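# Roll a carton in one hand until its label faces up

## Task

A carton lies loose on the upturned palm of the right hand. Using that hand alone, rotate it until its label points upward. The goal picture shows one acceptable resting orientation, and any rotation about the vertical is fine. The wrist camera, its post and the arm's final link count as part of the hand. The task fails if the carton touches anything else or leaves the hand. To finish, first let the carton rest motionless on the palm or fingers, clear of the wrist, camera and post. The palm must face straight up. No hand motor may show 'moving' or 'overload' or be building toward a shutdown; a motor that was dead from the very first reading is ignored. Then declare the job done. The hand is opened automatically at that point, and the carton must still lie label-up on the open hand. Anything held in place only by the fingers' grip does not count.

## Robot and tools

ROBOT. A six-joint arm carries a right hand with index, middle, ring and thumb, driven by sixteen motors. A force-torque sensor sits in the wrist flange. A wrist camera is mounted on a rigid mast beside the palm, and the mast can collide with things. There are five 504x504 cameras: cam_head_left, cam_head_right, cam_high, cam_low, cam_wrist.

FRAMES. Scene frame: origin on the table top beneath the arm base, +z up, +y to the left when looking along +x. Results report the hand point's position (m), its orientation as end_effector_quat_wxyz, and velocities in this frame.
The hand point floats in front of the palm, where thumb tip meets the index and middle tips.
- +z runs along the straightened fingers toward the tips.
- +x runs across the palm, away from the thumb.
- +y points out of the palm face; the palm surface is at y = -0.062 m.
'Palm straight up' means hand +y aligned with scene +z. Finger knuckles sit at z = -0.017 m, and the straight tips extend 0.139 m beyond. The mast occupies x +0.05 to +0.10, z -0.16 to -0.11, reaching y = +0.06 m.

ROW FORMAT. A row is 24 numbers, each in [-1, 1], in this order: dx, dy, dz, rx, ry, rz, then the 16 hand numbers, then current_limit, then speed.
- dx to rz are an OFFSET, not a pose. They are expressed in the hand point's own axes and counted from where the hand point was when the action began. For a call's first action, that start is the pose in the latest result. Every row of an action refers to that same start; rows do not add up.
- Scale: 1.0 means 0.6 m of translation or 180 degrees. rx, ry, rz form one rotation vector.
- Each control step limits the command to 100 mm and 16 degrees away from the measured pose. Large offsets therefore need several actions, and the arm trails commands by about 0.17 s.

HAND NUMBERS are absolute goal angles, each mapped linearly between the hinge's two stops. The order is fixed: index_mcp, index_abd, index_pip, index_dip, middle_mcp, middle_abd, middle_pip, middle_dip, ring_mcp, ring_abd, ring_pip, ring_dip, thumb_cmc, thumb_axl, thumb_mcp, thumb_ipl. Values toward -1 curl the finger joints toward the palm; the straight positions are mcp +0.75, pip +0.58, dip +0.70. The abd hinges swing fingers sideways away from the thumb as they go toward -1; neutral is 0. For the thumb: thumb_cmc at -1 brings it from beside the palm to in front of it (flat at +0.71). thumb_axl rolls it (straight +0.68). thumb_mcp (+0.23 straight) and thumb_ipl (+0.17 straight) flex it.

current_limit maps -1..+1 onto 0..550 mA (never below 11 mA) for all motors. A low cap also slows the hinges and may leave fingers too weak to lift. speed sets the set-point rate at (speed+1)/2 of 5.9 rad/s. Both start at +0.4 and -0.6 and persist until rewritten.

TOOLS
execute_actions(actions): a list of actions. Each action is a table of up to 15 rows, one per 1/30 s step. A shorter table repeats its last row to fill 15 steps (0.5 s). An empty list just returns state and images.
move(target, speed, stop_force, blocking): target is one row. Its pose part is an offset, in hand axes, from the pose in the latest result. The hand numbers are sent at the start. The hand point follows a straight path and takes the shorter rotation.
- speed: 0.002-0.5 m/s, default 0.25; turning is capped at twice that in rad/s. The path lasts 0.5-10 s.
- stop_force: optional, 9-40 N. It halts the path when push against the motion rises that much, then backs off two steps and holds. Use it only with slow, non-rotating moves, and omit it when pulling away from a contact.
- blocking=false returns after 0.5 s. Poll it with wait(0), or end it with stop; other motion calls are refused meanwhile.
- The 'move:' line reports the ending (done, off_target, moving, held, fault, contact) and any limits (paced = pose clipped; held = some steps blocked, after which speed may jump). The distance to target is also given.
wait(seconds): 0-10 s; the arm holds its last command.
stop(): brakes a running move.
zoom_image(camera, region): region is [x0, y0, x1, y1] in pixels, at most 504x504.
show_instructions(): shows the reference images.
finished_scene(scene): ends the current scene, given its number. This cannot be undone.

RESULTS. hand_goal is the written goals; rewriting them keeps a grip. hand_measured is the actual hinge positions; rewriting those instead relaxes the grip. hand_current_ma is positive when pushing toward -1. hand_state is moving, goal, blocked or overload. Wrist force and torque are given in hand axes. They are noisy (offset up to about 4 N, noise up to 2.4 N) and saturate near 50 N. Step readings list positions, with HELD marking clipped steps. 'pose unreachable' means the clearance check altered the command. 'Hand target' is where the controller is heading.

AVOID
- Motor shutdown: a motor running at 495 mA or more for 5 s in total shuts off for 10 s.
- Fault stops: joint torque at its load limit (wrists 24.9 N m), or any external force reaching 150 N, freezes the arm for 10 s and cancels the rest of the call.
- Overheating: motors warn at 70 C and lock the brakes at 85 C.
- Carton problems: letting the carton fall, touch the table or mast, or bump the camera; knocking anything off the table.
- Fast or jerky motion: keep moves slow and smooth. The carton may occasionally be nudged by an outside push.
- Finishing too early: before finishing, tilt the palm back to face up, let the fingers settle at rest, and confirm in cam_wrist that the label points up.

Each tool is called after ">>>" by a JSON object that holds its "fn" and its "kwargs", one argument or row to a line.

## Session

>>> {"fn": "execute_actions", "kwargs": {
  "actions": []
}}

>>> {"fn": "show_instructions", "kwargs": {

}}

Scene clock: 0.00 s.
end_effector_position=(+0.6038, +0.0554, +0.5115) hand_goal=(+0.046, +0.000, -0.008, +0.280, +0.046, +0.000, -0.008, +0.280, +0.046, +0.000, -0.008, +0.280, -0.104, +0.266, +0.032, -0.018) hand_measured=(+0.060, +0.000, -0.006, +0.282, +0.062, +0.000, -0.006, +0.282, +0.060, +0.000, -0.006, +0.282, -0.092, +0.270, +0.034, -0.016) hand_current_ma=(+78, +0, +14, +13, +85, +0, +15, +13, +78, +0, +15, +14, +66, +29, +14, +12) hand_state=(goal, goal, goal, goal, goal, goal, goal, goal, goal, goal, goal, goal, goal, goal, goal, goal) hand_current_limit=0.40 hand_speed=-0.60 end_effector_quat_wxyz=(+0.506, +0.470, +0.508, +0.514) end_effector_velocity=(-0.000, +0.001, +0.000) end_effector_angular_velocity=(-0.002, -0.002, +0.002)
Joint positions: [-0.155 -1.2    2.196 -4.164 -1.341 -0.023]
Joint velocities: [ 0.001  0.    -0.    -0.002  0.001 -0.002]
Wrist force (N, on the end effector, along its own x y z axes, offset not removed): no reading
Wrist torque (N m, same axes, about the end effector's origin, offset not removed): no reading
Hand target: +0.604, +0.055, +0.511; +0.506, +0.470, +0.508, +0.514

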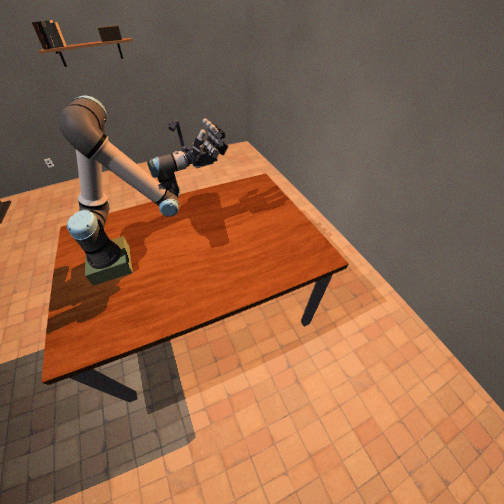

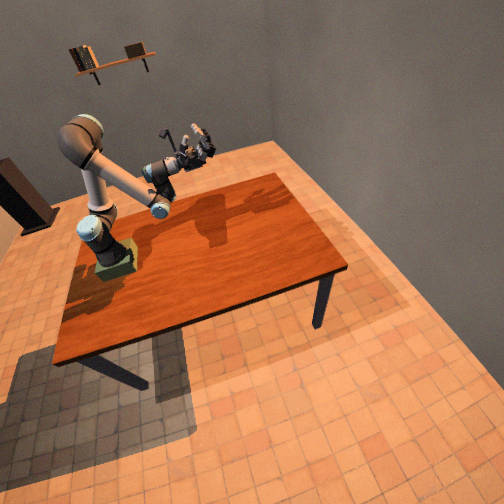

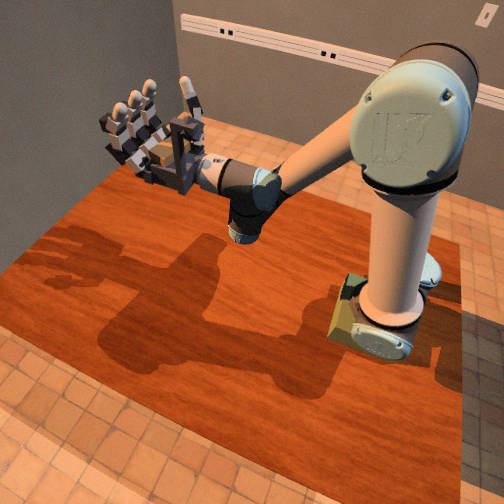

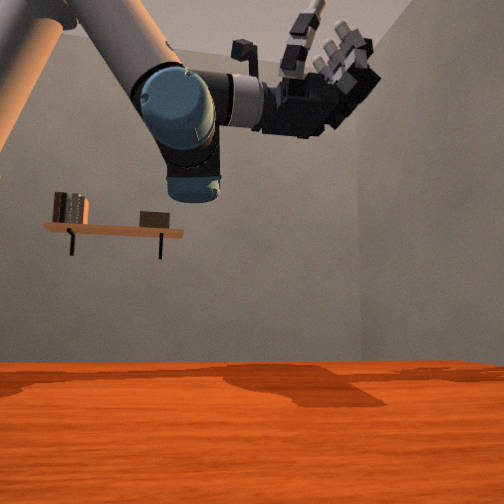

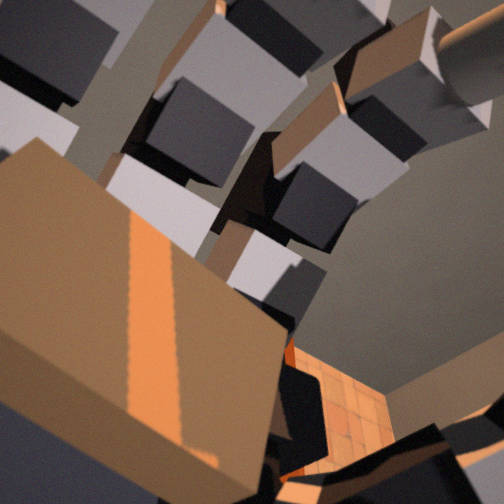

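Reference images for this scene: goal picture from the wrist camera place.

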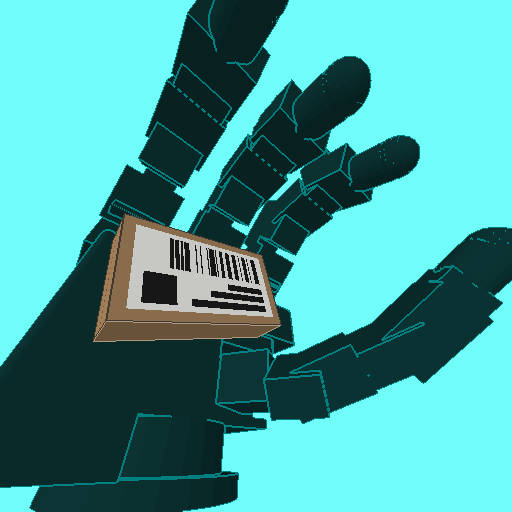

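>>> {"fn": "move", "kwargs": {
  "target": [0,-0.13,0.03,0.155,0,0.01, 0.65,0,0.42,-0.5, 0.65,0,0.42,-0.5, 0.65,0,0.42,-0.5, -0.104,0.266,0.032,-0.018,0.4,-0.4],
  "speed": 0.15
}}

Scene clock: 6.23 s.
end_effector_position=(+0.6251, +0.0539, +0.4344) hand_goal=(+0.650, +0.000, +0.420, -0.500, +0.650, +0.000, +0.420, -0.500, +0.650, +0.000, +0.420, -0.500, -0.104, +0.266, +0.032, -0.018) hand_measured=(+0.660, +0.000, +0.420, -0.496, +0.662, +0.000, +0.420, -0.498, +0.660, +0.000, +0.420, -0.496, -0.092, +0.270, +0.032, -0.016) hand_current_ma=(+52, +0, +2, +15, +63, +0, +3, +15, +55, +0, +3, +16, +64, +29, -1, +9) hand_state=(goal, goal, goal, goal, goal, goal, goal, goal, goal, goal, goal, goal, goal, goal, goal, goal) hand_current_limit=0.40 hand_speed=-0.40 end_effector_quat_wxyz=(+0.370, +0.586, +0.609, +0.385) end_effector_velocity=(+0.001, -0.001, -0.002) end_effector_angular_velocity=(+0.002, +0.011, -0.000)
Joint positions: [-0.147 -1.399  2.274 -3.547 -1.378 -0.095]
Joint velocities: [-0.001 -0.003 -0.002  0.017  0.001 -0.001]
Wrist force (N, on the end effector, along its own x y z axes, offset not removed): [0.2 0.3 -0.2]
Wrist torque (N m, same axes, about the end effector's origin, offset not removed): [0.20 -0.03 -0.11]
Hand target: +0.625, +0.054, +0.434; +0.370, +0.586, +0.610, +0.385
Off the commanded pose: 0.000 m, 0 deg.
move: done

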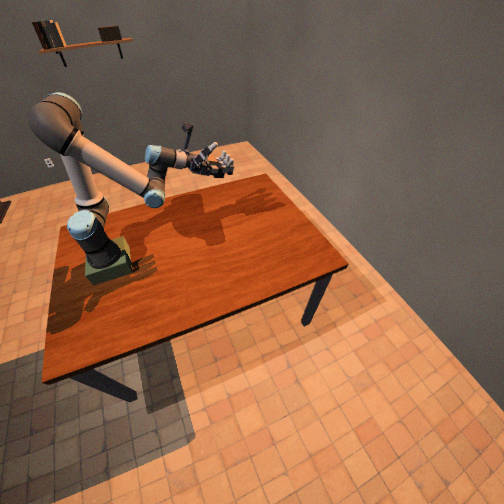

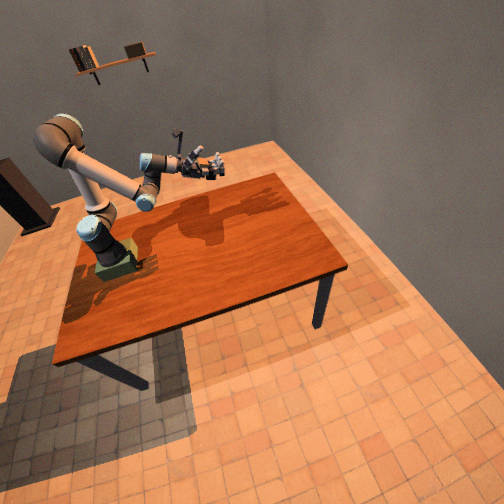

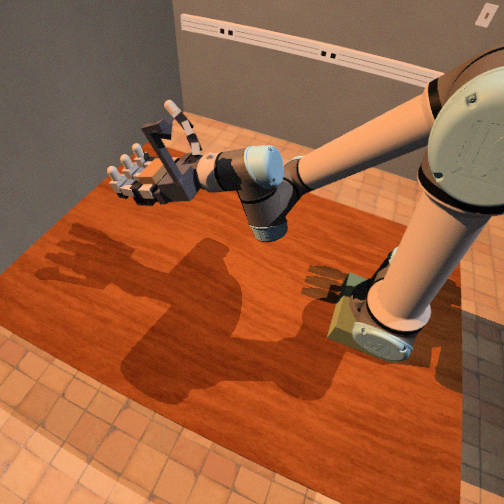

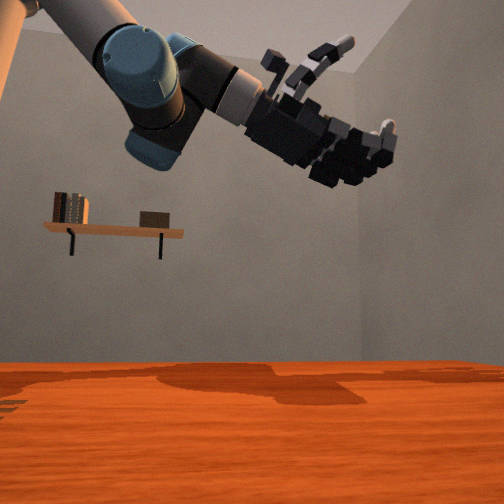

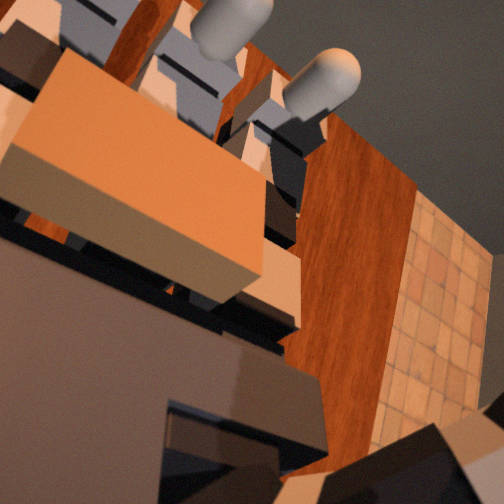

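>>> {"fn": "move", "kwargs": {
  "target": [0,0,0,0,0,0, -0.45,0,0.42,-0.1, -0.45,0,0.42,-0.1, -0.45,0,0.42,-0.1, -0.104,0.266,0.032,-0.018,0.4,-0.75]
}}

>>> {"fn": "zoom_image", "kwargs": {
  "camera": "cam_high",
  "region": [90, 80, 250, 240]
}}

Scene clock: 12.00 s.
end_effector_position=(+0.6251, +0.0540, +0.4344) hand_goal=(-0.450, +0.000, +0.420, -0.100, -0.450, +0.000, +0.420, -0.100, -0.450, +0.000, +0.420, -0.100, -0.104, +0.266, +0.032, -0.018) hand_measured=(-0.436, +0.000, +0.420, -0.102, +0.084, +0.000, +0.420, -0.102, +0.068, -0.004, +0.420, -0.102, -0.092, +0.270, +0.032, -0.016) hand_current_ma=(+77, +0, +2, -15, +385, +0, +3, -14, +385, -15, +3, -15, +64, +29, -1, +9) hand_state=(goal, goal, goal, goal, blocked, goal, goal, goal, blocked, goal, goal, goal, goal, goal, goal, goal) hand_current_limit=0.40 hand_speed=-0.75 end_effector_quat_wxyz=(+0.370, +0.586, +0.609, +0.385) end_effector_velocity=(-0.000, +0.000, +0.001) end_effector_angular_velocity=(-0.001, -0.002, +0.000)
Joint positions: [-0.147 -1.399  2.274 -3.547 -1.378 -0.095]
Joint velocities: [-0.    -0.001 -0.001 -0.     0.    -0.001]
Wrist force (N, on the end effector, along its own x y z axes, offset not removed): [-0.7 -0.1 -1.0]
Wrist torque (N m, same axes, about the end effector's origin, offset not removed): [0.11 0.16 -0.22]
Hand target: +0.625, +0.054, +0.434; +0.370, +0.586, +0.609, +0.385
Off the commanded pose: 0.000 m, 0 deg.
move: done

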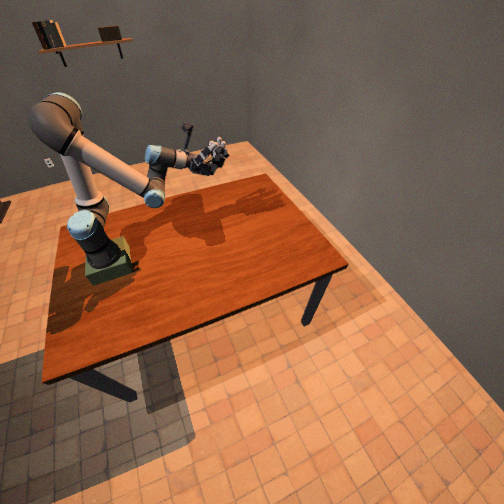

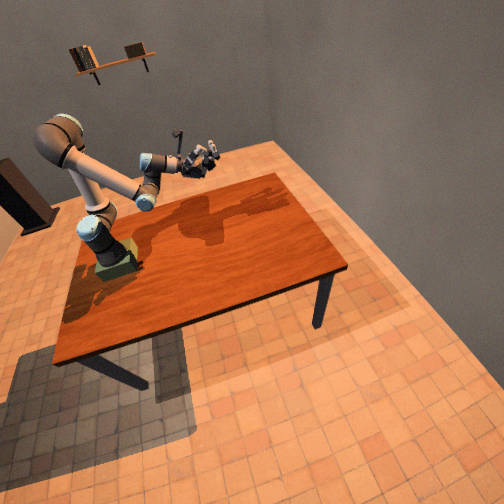

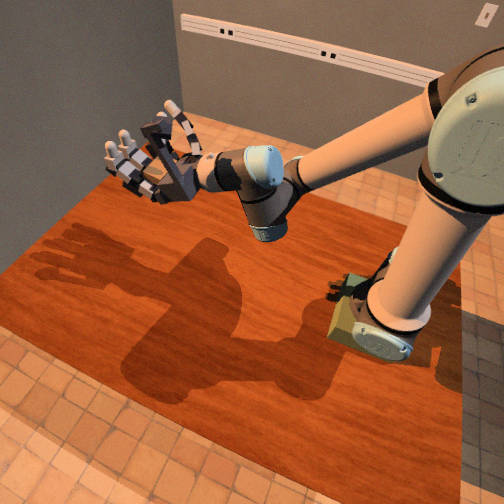

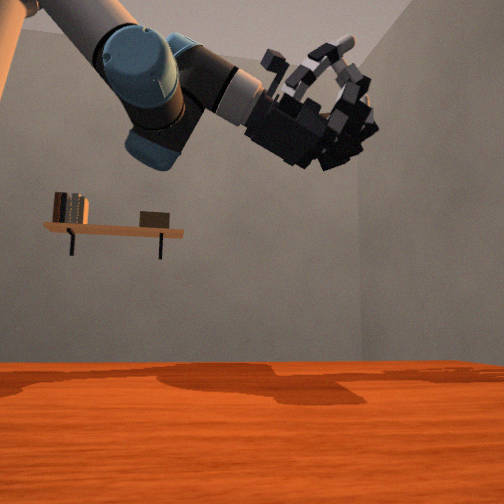

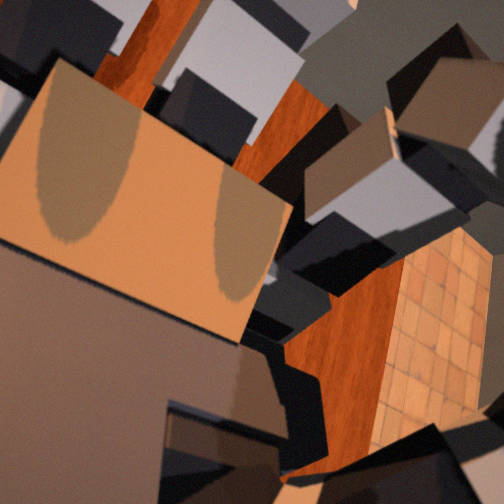

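Region (90, 80, 250, 240) of cam_high's 504x504 image, scaled by 3.150, with more detail than that image has.

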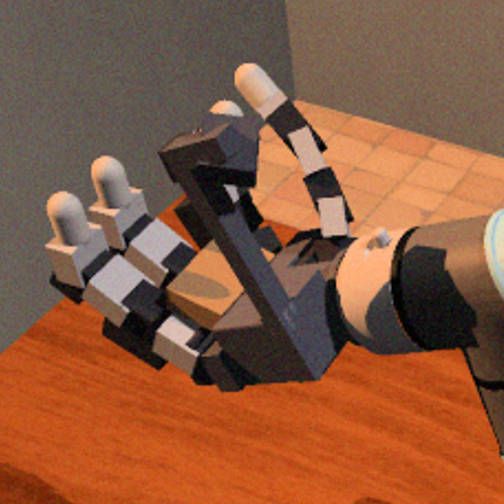

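>>> {"fn": "move", "kwargs": {
  "target": [0,0,0,0,0,0, 0.7,0,0.45,-0.5, 0.7,0,0.45,-0.5, 0.7,0,0.45,-0.5, -0.104,0.266,0.032,-0.018,0.4,-0.5]
}}

>>> {"fn": "move", "kwargs": {
  "target": [0,-0.07,0.02,0.05,0,0, 0.7,0,0.45,-0.5, 0.7,0,0.45,-0.5, 0.7,0,0.45,-0.5, -0.104,0.266,0.032,-0.018,0.4,-0.5],
  "speed": 0.1
}}

Scene clock: 17.87 s.
end_effector_position=(+0.6251, +0.0539, +0.4344) hand_goal=(+0.700, +0.000, +0.450, -0.500, +0.700, +0.000, +0.450, -0.500, +0.700, +0.000, +0.450, -0.500, -0.104, +0.266, +0.032, -0.018) hand_measured=(+0.708, +0.000, +0.450, -0.498, +0.710, +0.000, +0.450, -0.496, +0.708, -0.002, +0.450, -0.496, -0.092, +0.270, +0.032, -0.016) hand_current_ma=(+45, +0, +2, +14, +53, +0, +2, +16, +49, -14, +2, +17, +64, +29, -1, +9) hand_state=(goal, goal, goal, goal, goal, goal, goal, goal, goal, goal, goal, goal, goal, goal, goal, goal) hand_current_limit=0.40 hand_speed=-0.50 end_effector_quat_wxyz=(+0.370, +0.586, +0.609, +0.385) end_effector_velocity=(+0.000, -0.001, +0.000) end_effector_angular_velocity=(+0.001, +0.000, -0.001)
Joint positions: [-0.147 -1.399  2.274 -3.547 -1.378 -0.095]
Joint velocities: [-0.001 -0.    -0.     0.001  0.001  0.001]
Wrist force (N, on the end effector, along its own x y z axes, offset not removed): [0.0 -2.1 0.7]
Wrist torque (N m, same axes, about the end effector's origin, offset not removed): [-0.11 0.00 -0.32]
Hand target: +0.625, +0.054, +0.434; +0.370, +0.586, +0.609, +0.385
Off the commanded pose: 0.000 m, 0 deg.
move: done

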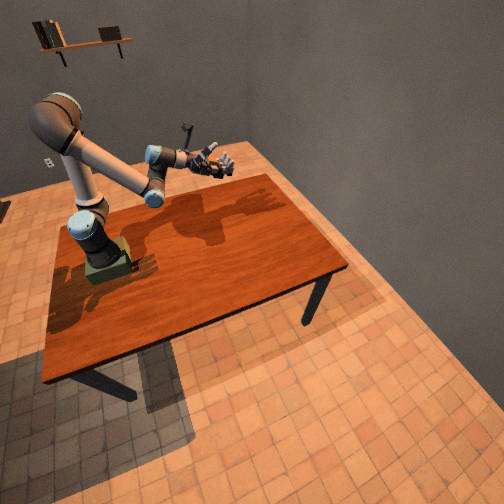

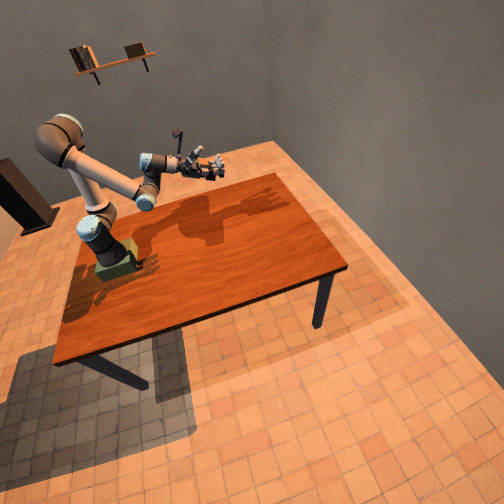

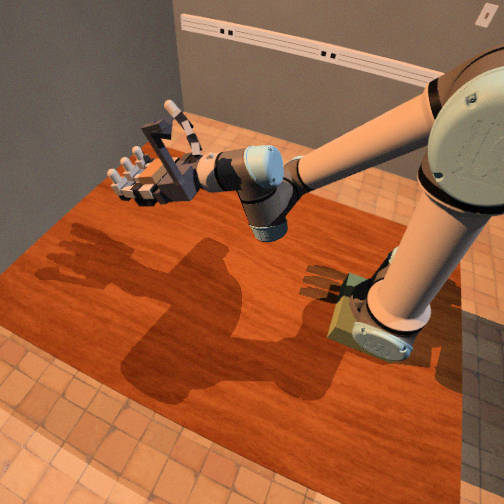

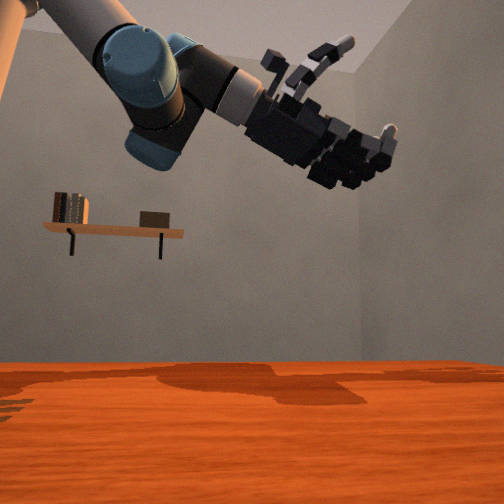

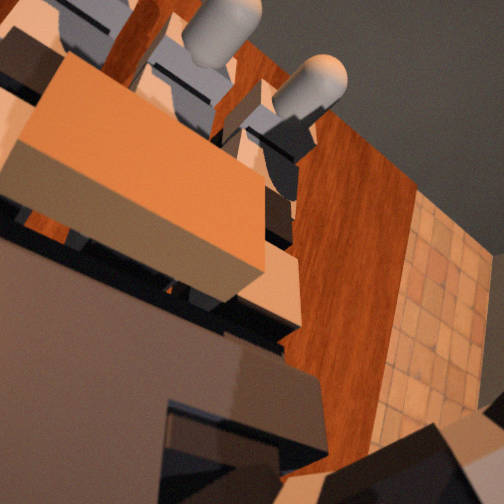

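Scene clock: 19.07 s.
end_effector_position=(+0.6179, +0.0535, +0.3915) hand_goal=(+0.700, +0.000, +0.450, -0.500, +0.700, +0.000, +0.450, -0.500, +0.700, +0.000, +0.450, -0.500, -0.104, +0.266, +0.032, -0.018) hand_measured=(+0.708, +0.000, +0.450, -0.498, +0.710, +0.000, +0.450, -0.496, +0.708, -0.002, +0.450, -0.496, -0.092, +0.270, +0.032, -0.016) hand_current_ma=(+45, +0, +2, +14, +53, +0, +2, +16, +49, -14, +2, +17, +62, +29, -4, +8) hand_state=(goal, goal, goal, goal, goal, goal, goal, goal, goal, goal, goal, goal, goal, goal, goal, goal) hand_current_limit=0.40 hand_speed=-0.50 end_effector_quat_wxyz=(+0.324, +0.613, +0.637, +0.336) end_effector_velocity=(-0.000, +0.000, -0.002) end_effector_angular_velocity=(+0.000, +0.008, +0.000)
Joint positions: [-0.148 -1.435  2.308 -3.387 -1.395 -0.124]
Joint velocities: [-0.    -0.001  0.001  0.008 -0.    -0.001]
Wrist force (N, on the end effector, along its own x y z axes, offset not removed): [-0.4 -1.5 -1.7]
Wrist torque (N m, same axes, about the end effector's origin, offset not removed): [0.09 0.07 -0.29]
Hand target: +0.618, +0.054, +0.391; +0.323, +0.613, +0.638, +0.336
Off the commanded pose: 0.000 m, 0 deg.
move: done

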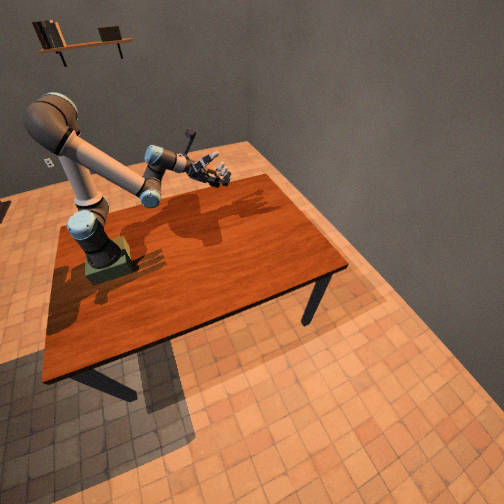

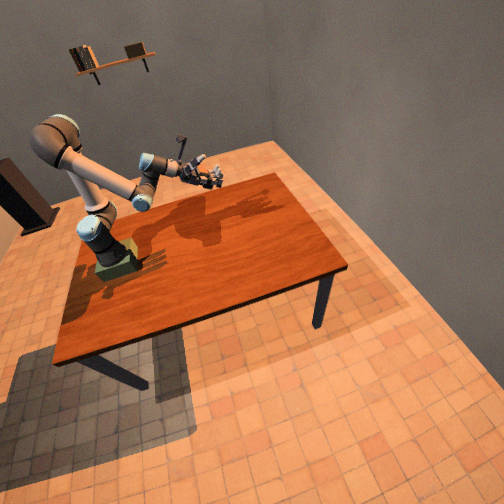

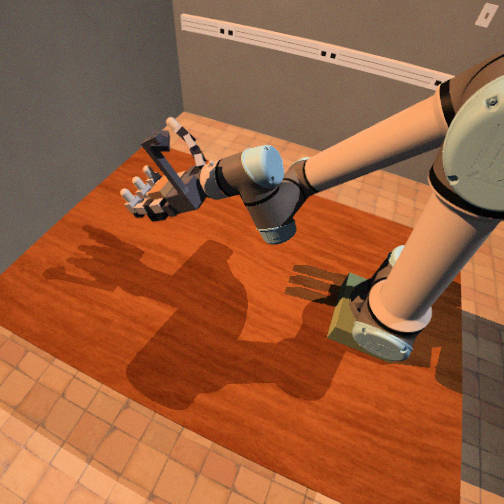

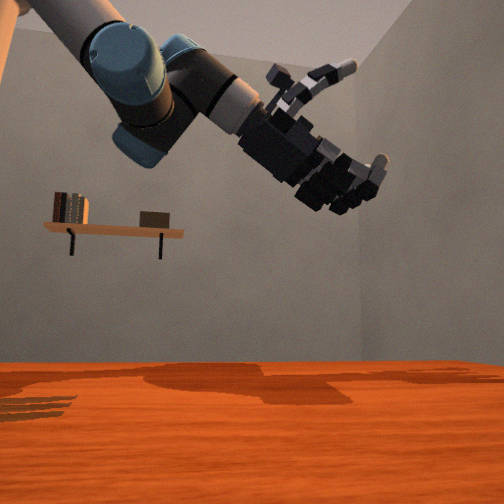

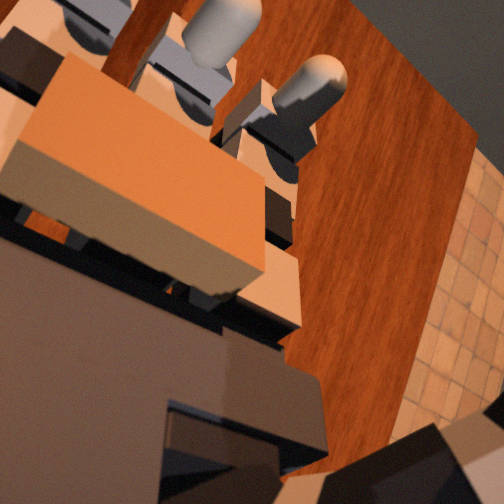

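Its far edge is caught at the middle hinge's step; straightening that hinge should free it.

>>> {"fn": "move", "kwargs": {
  "target": [0,0,0,0,0,0, 0.6,0,0.68,-0.7, 0.6,0,0.68,-0.7, 0.6,0,0.68,-0.7, -0.104,0.266,0.032,-0.018,0.4,-0.75]
}}

Scene clock: 21.37 s.
end_effector_position=(+0.6179, +0.0536, +0.3915) hand_goal=(+0.600, +0.000, +0.680, -0.700, +0.600, +0.000, +0.680, -0.700, +0.600, +0.000, +0.680, -0.700, -0.104, +0.266, +0.032, -0.018) hand_measured=(+0.622, +0.000, +0.680, -0.696, +0.628, +0.000, +0.680, -0.696, +0.622, -0.002, +0.680, -0.696, -0.092, +0.270, +0.032, -0.016) hand_current_ma=(+123, +0, -2, +18, +146, +0, -2, +18, +130, -14, -2, +19, +62, +29, -4, +8) hand_state=(blocked, goal, goal, goal, blocked, goal, goal, goal, blocked, goal, goal, goal, goal, goal, goal, goal) hand_current_limit=0.40 hand_speed=-0.75 end_effector_quat_wxyz=(+0.324, +0.613, +0.638, +0.336) end_effector_velocity=(-0.000, +0.001, -0.000) end_effector_angular_velocity=(+0.001, +0.000, +0.002)
Joint positions: [-0.148 -1.435  2.308 -3.387 -1.395 -0.125]
Joint velocities: [ 0.002 -0.     0.001 -0.     0.001  0.001]
Wrist force (N, on the end effector, along its own x y z axes, offset not removed): [0.4 -0.5 -1.1]
Wrist torque (N m, same axes, about the end effector's origin, offset not removed): [0.13 -0.04 -0.15]
Hand target: +0.618, +0.053, +0.392; +0.324, +0.613, +0.637, +0.336
Off the commanded pose: 0.000 m, 0 deg.
move: done

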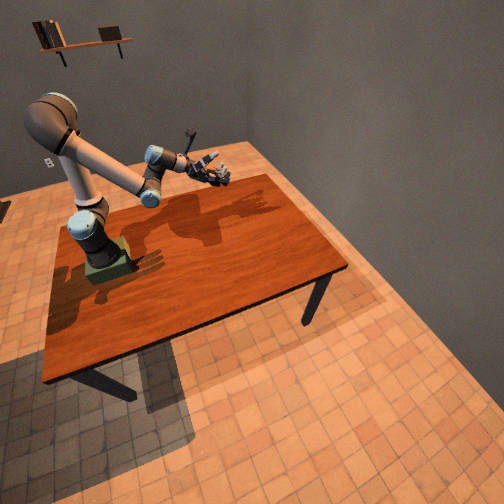

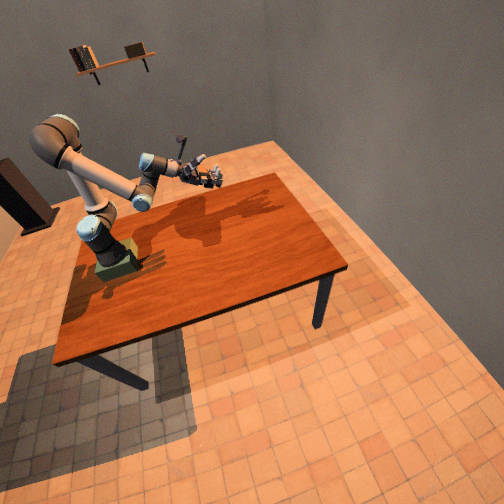

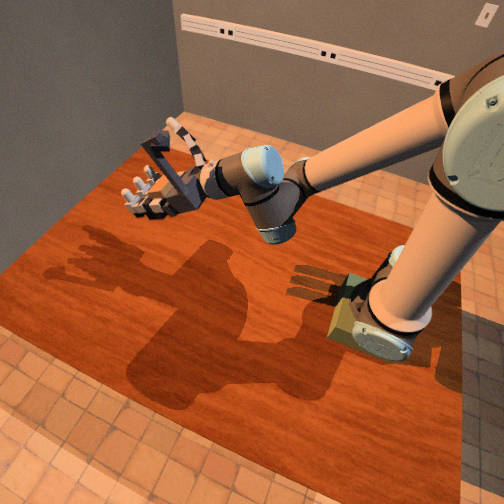

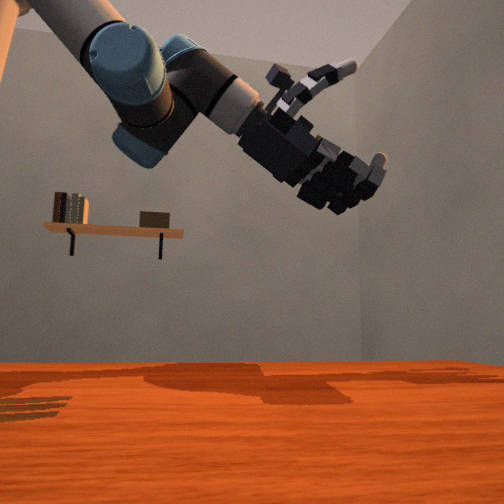

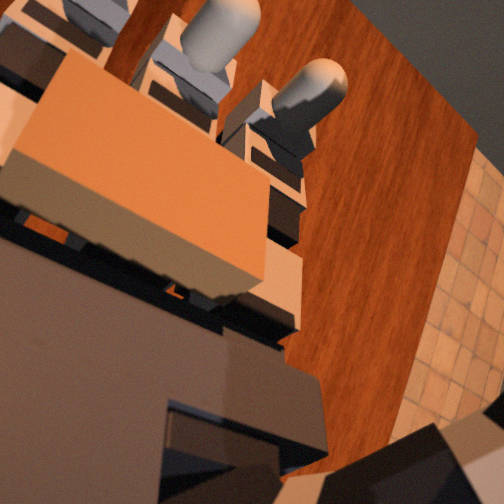

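>>> {"fn": "move", "kwargs": {
  "target": [0,0,0,0,0,0, 0.65,0,0.9,-0.9, 0.65,0,0.9,-0.9, 0.65,0,0.9,-0.9, -0.104,0.266,0.032,-0.018,0.4,-0.75]
}}

Scene clock: 25.90 s.
end_effector_position=(+0.6179, +0.0535, +0.3915) hand_goal=(+0.650, +0.000, +0.900, -0.900, +0.650, +0.000, +0.900, -0.900, +0.650, +0.000, +0.900, -0.900, -0.104, +0.266, +0.032, -0.018) hand_measured=(+0.656, +0.000, +0.898, -0.896, +0.660, +0.000, +0.898, -0.896, +0.658, -0.002, +0.898, -0.896, -0.092, +0.270, +0.032, -0.016) hand_current_ma=(+39, +0, -5, +19, +49, +0, -6, +19, +42, -14, -6, +19, +62, +29, -4, +8) hand_state=(goal, goal, goal, goal, goal, goal, goal, goal, goal, goal, goal, goal, goal, goal, goal, goal) hand_current_limit=0.40 hand_speed=-0.75 end_effector_quat_wxyz=(+0.324, +0.613, +0.637, +0.336) end_effector_velocity=(-0.000, -0.000, -0.000) end_effector_angular_velocity=(+0.002, +0.001, -0.001)
Joint positions: [-0.148 -1.435  2.308 -3.387 -1.395 -0.124]
Joint velocities: [ 0.    -0.     0.001  0.    -0.001  0.002]
Wrist force (N, on the end effector, along its own x y z axes, offset not removed): [1.3 -0.6 -1.0]
Wrist torque (N m, same axes, about the end effector's origin, offset not removed): [0.13 -0.17 -0.22]
Hand target: +0.618, +0.054, +0.392; +0.324, +0.613, +0.638, +0.336
Off the commanded pose: 0.000 m, 0 deg.
move: done

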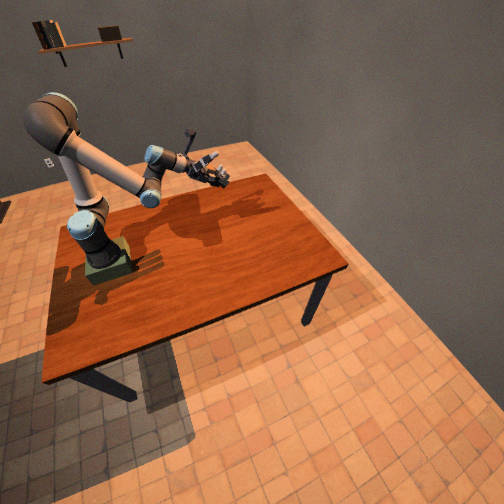

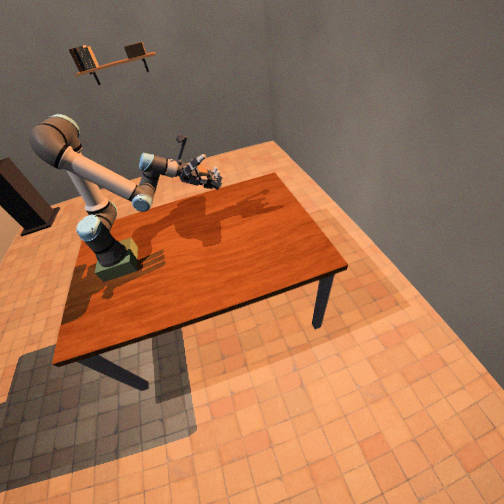

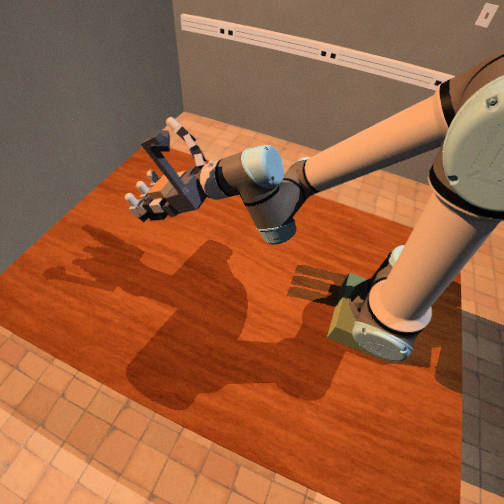

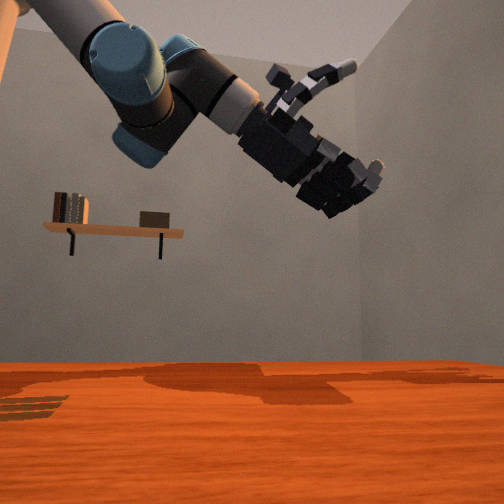

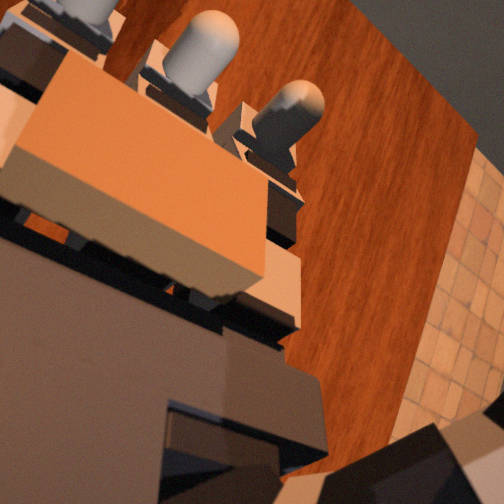

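>>> {"fn": "move", "kwargs": {
  "target": [0,-0.1,0.02,0.07,0,0, 0.68,0,0.3,-0.5, 0.68,0,0.3,-0.5, 0.68,0,0.3,-0.5, -0.104,0.266,0.032,-0.018,0.4,-0.5],
  "speed": 0.1
}}

Scene clock: 32.27 s.
end_effector_position=(+0.5940, +0.0525, +0.3354) hand_goal=(+0.680, +0.000, +0.300, -0.500, +0.680, +0.000, +0.300, -0.500, +0.680, +0.000, +0.300, -0.500, -0.104, +0.266, +0.032, -0.018) hand_measured=(+0.686, +0.000, +0.310, -0.502, +0.688, +0.000, +0.310, -0.502, +0.688, -0.002, +0.310, -0.502, -0.094, +0.270, +0.030, -0.016) hand_current_ma=(+37, +0, +46, -14, +46, +0, +48, -13, +41, -14, +48, -14, +54, +29, -10, +7) hand_state=(goal, goal, goal, goal, goal, goal, goal, goal, goal, goal, goal, goal, goal, goal, goal, goal) hand_current_limit=0.40 hand_speed=-0.50 end_effector_quat_wxyz=(+0.255, +0.645, +0.670, +0.264) end_effector_velocity=(-0.001, +0.000, -0.002) end_effector_angular_velocity=(+0.001, +0.006, -0.000)
Joint positions: [-0.151 -1.503  2.353 -3.143 -1.424 -0.162]
Joint velocities: [ 0.    -0.001  0.     0.007 -0.     0.   ]
Wrist force (N, on the end effector, along its own x y z axes, offset not removed): [0.3 -0.9 -0.8]
Wrist torque (N m, same axes, about the end effector's origin, offset not removed): [0.17 -0.06 -0.19]
Hand target: +0.594, +0.052, +0.335; +0.254, +0.645, +0.670, +0.264
Off the commanded pose: 0.000 m, 0 deg.
move: done

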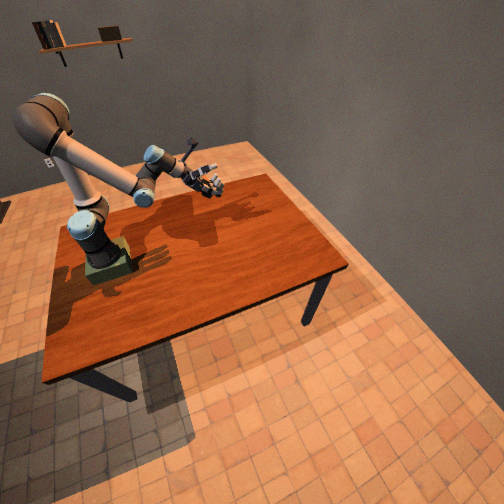

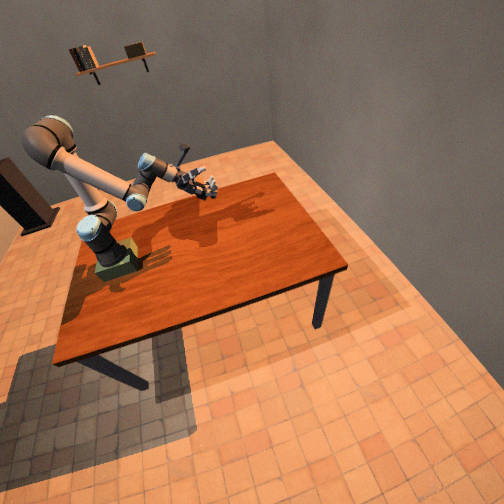

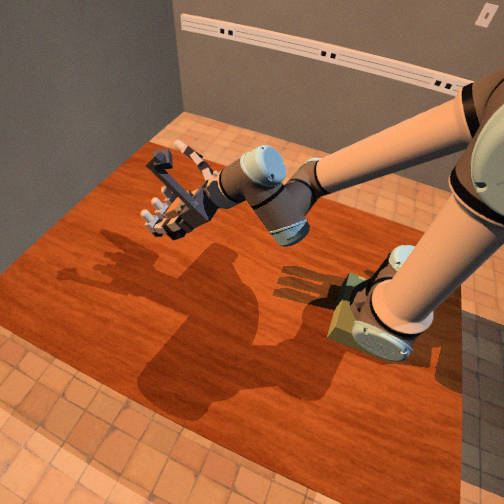

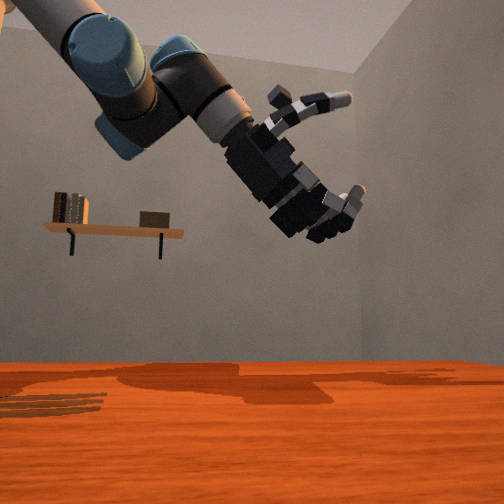

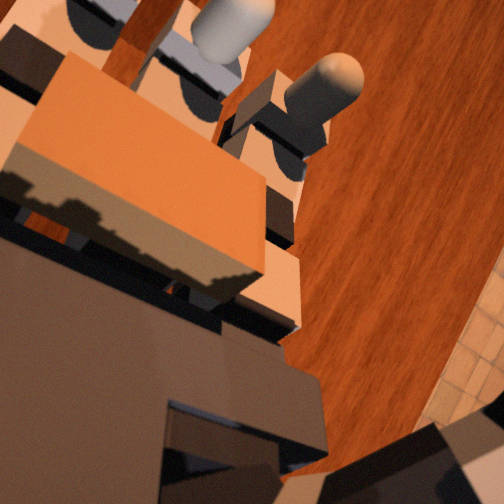

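>>> {"fn": "move", "kwargs": {
  "target": [0,0,0,0,0,0, 0.0,0,0.42,-0.4, 0.0,0,0.42,-0.4, 0.0,0,0.42,-0.4, -0.104,0.266,0.032,-0.018,0.4,-0.7]
}}

>>> {"fn": "zoom_image", "kwargs": {
  "camera": "cam_low",
  "region": [220, 60, 400, 240]
}}

Scene clock: 40.63 s.
end_effector_position=(+0.5940, +0.0525, +0.3354) hand_goal=(+0.000, +0.000, +0.420, -0.400, +0.000, +0.000, +0.420, -0.400, +0.000, +0.000, +0.420, -0.400, -0.104, +0.266, +0.032, -0.018) hand_measured=(+0.024, +0.000, +0.420, -0.402, +0.078, +0.000, +0.420, -0.402, +0.060, -0.004, +0.420, -0.402, -0.094, +0.270, +0.030, -0.016) hand_current_ma=(+138, +0, +0, -13, +385, +0, +0, -13, +340, -17, +0, -14, +53, +29, -10, +7) hand_state=(blocked, goal, goal, goal, blocked, goal, goal, goal, blocked, goal, goal, goal, goal, goal, goal, goal) hand_current_limit=0.40 hand_speed=-0.70 end_effector_quat_wxyz=(+0.255, +0.645, +0.670, +0.264) end_effector_velocity=(+0.000, -0.001, +0.000) end_effector_angular_velocity=(-0.001, -0.000, -0.002)
Joint positions: [-0.151 -1.503  2.353 -3.143 -1.424 -0.162]
Joint velocities: [-0.    -0.    -0.    -0.001 -0.002  0.   ]
Wrist force (N, on the end effector, along its own x y z axes, offset not removed): [-1.1 -0.6 0.5]
Wrist torque (N m, same axes, about the end effector's origin, offset not removed): [0.09 0.04 -0.40]
Hand target: +0.594, +0.053, +0.335; +0.255, +0.645, +0.670, +0.264
Off the commanded pose: 0.000 m, 0 deg.
move: done

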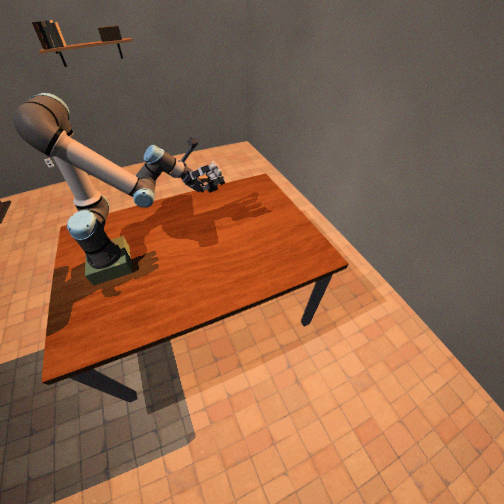

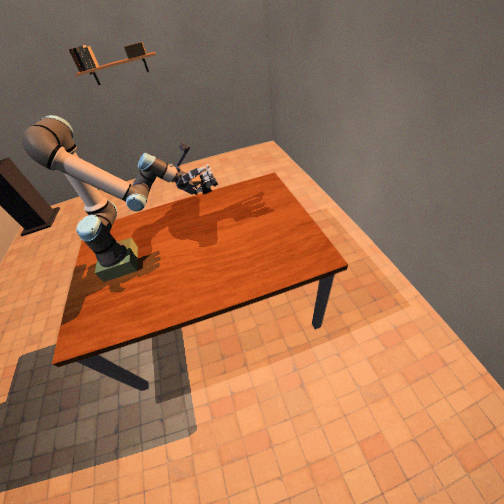

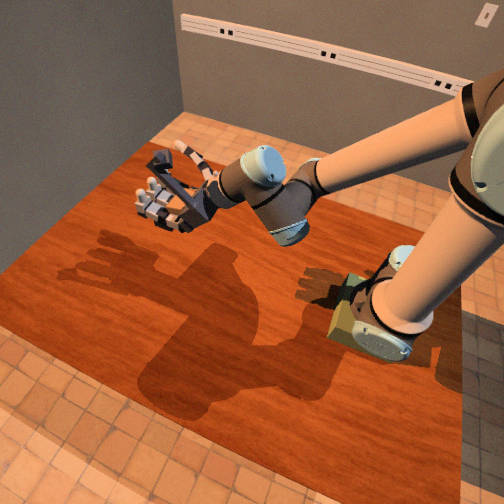

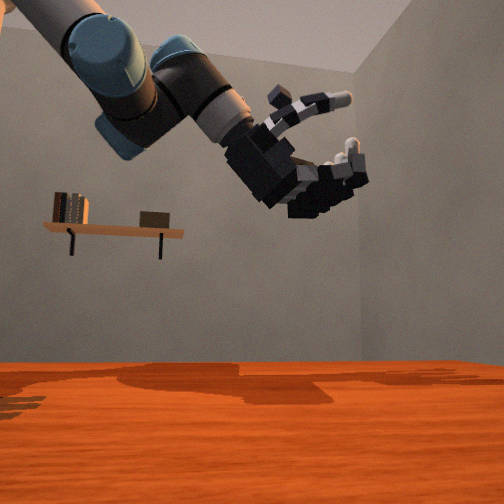

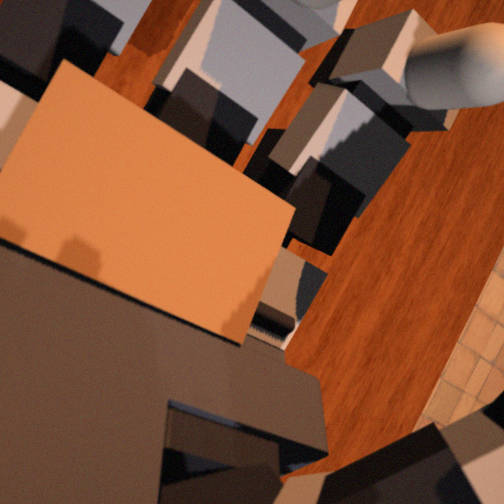

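Region (220, 60, 400, 240) of cam_low's 504x504 image, scaled by 2.800, with more detail than that image has.

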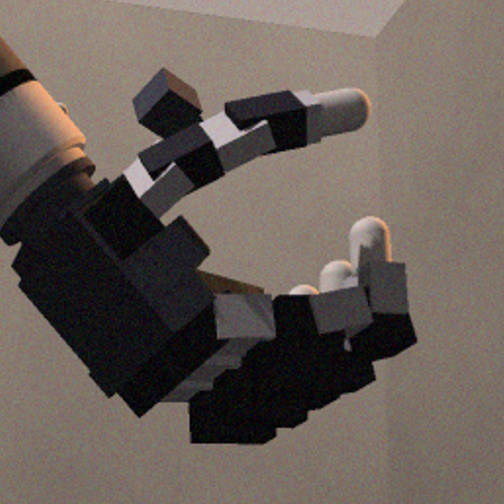

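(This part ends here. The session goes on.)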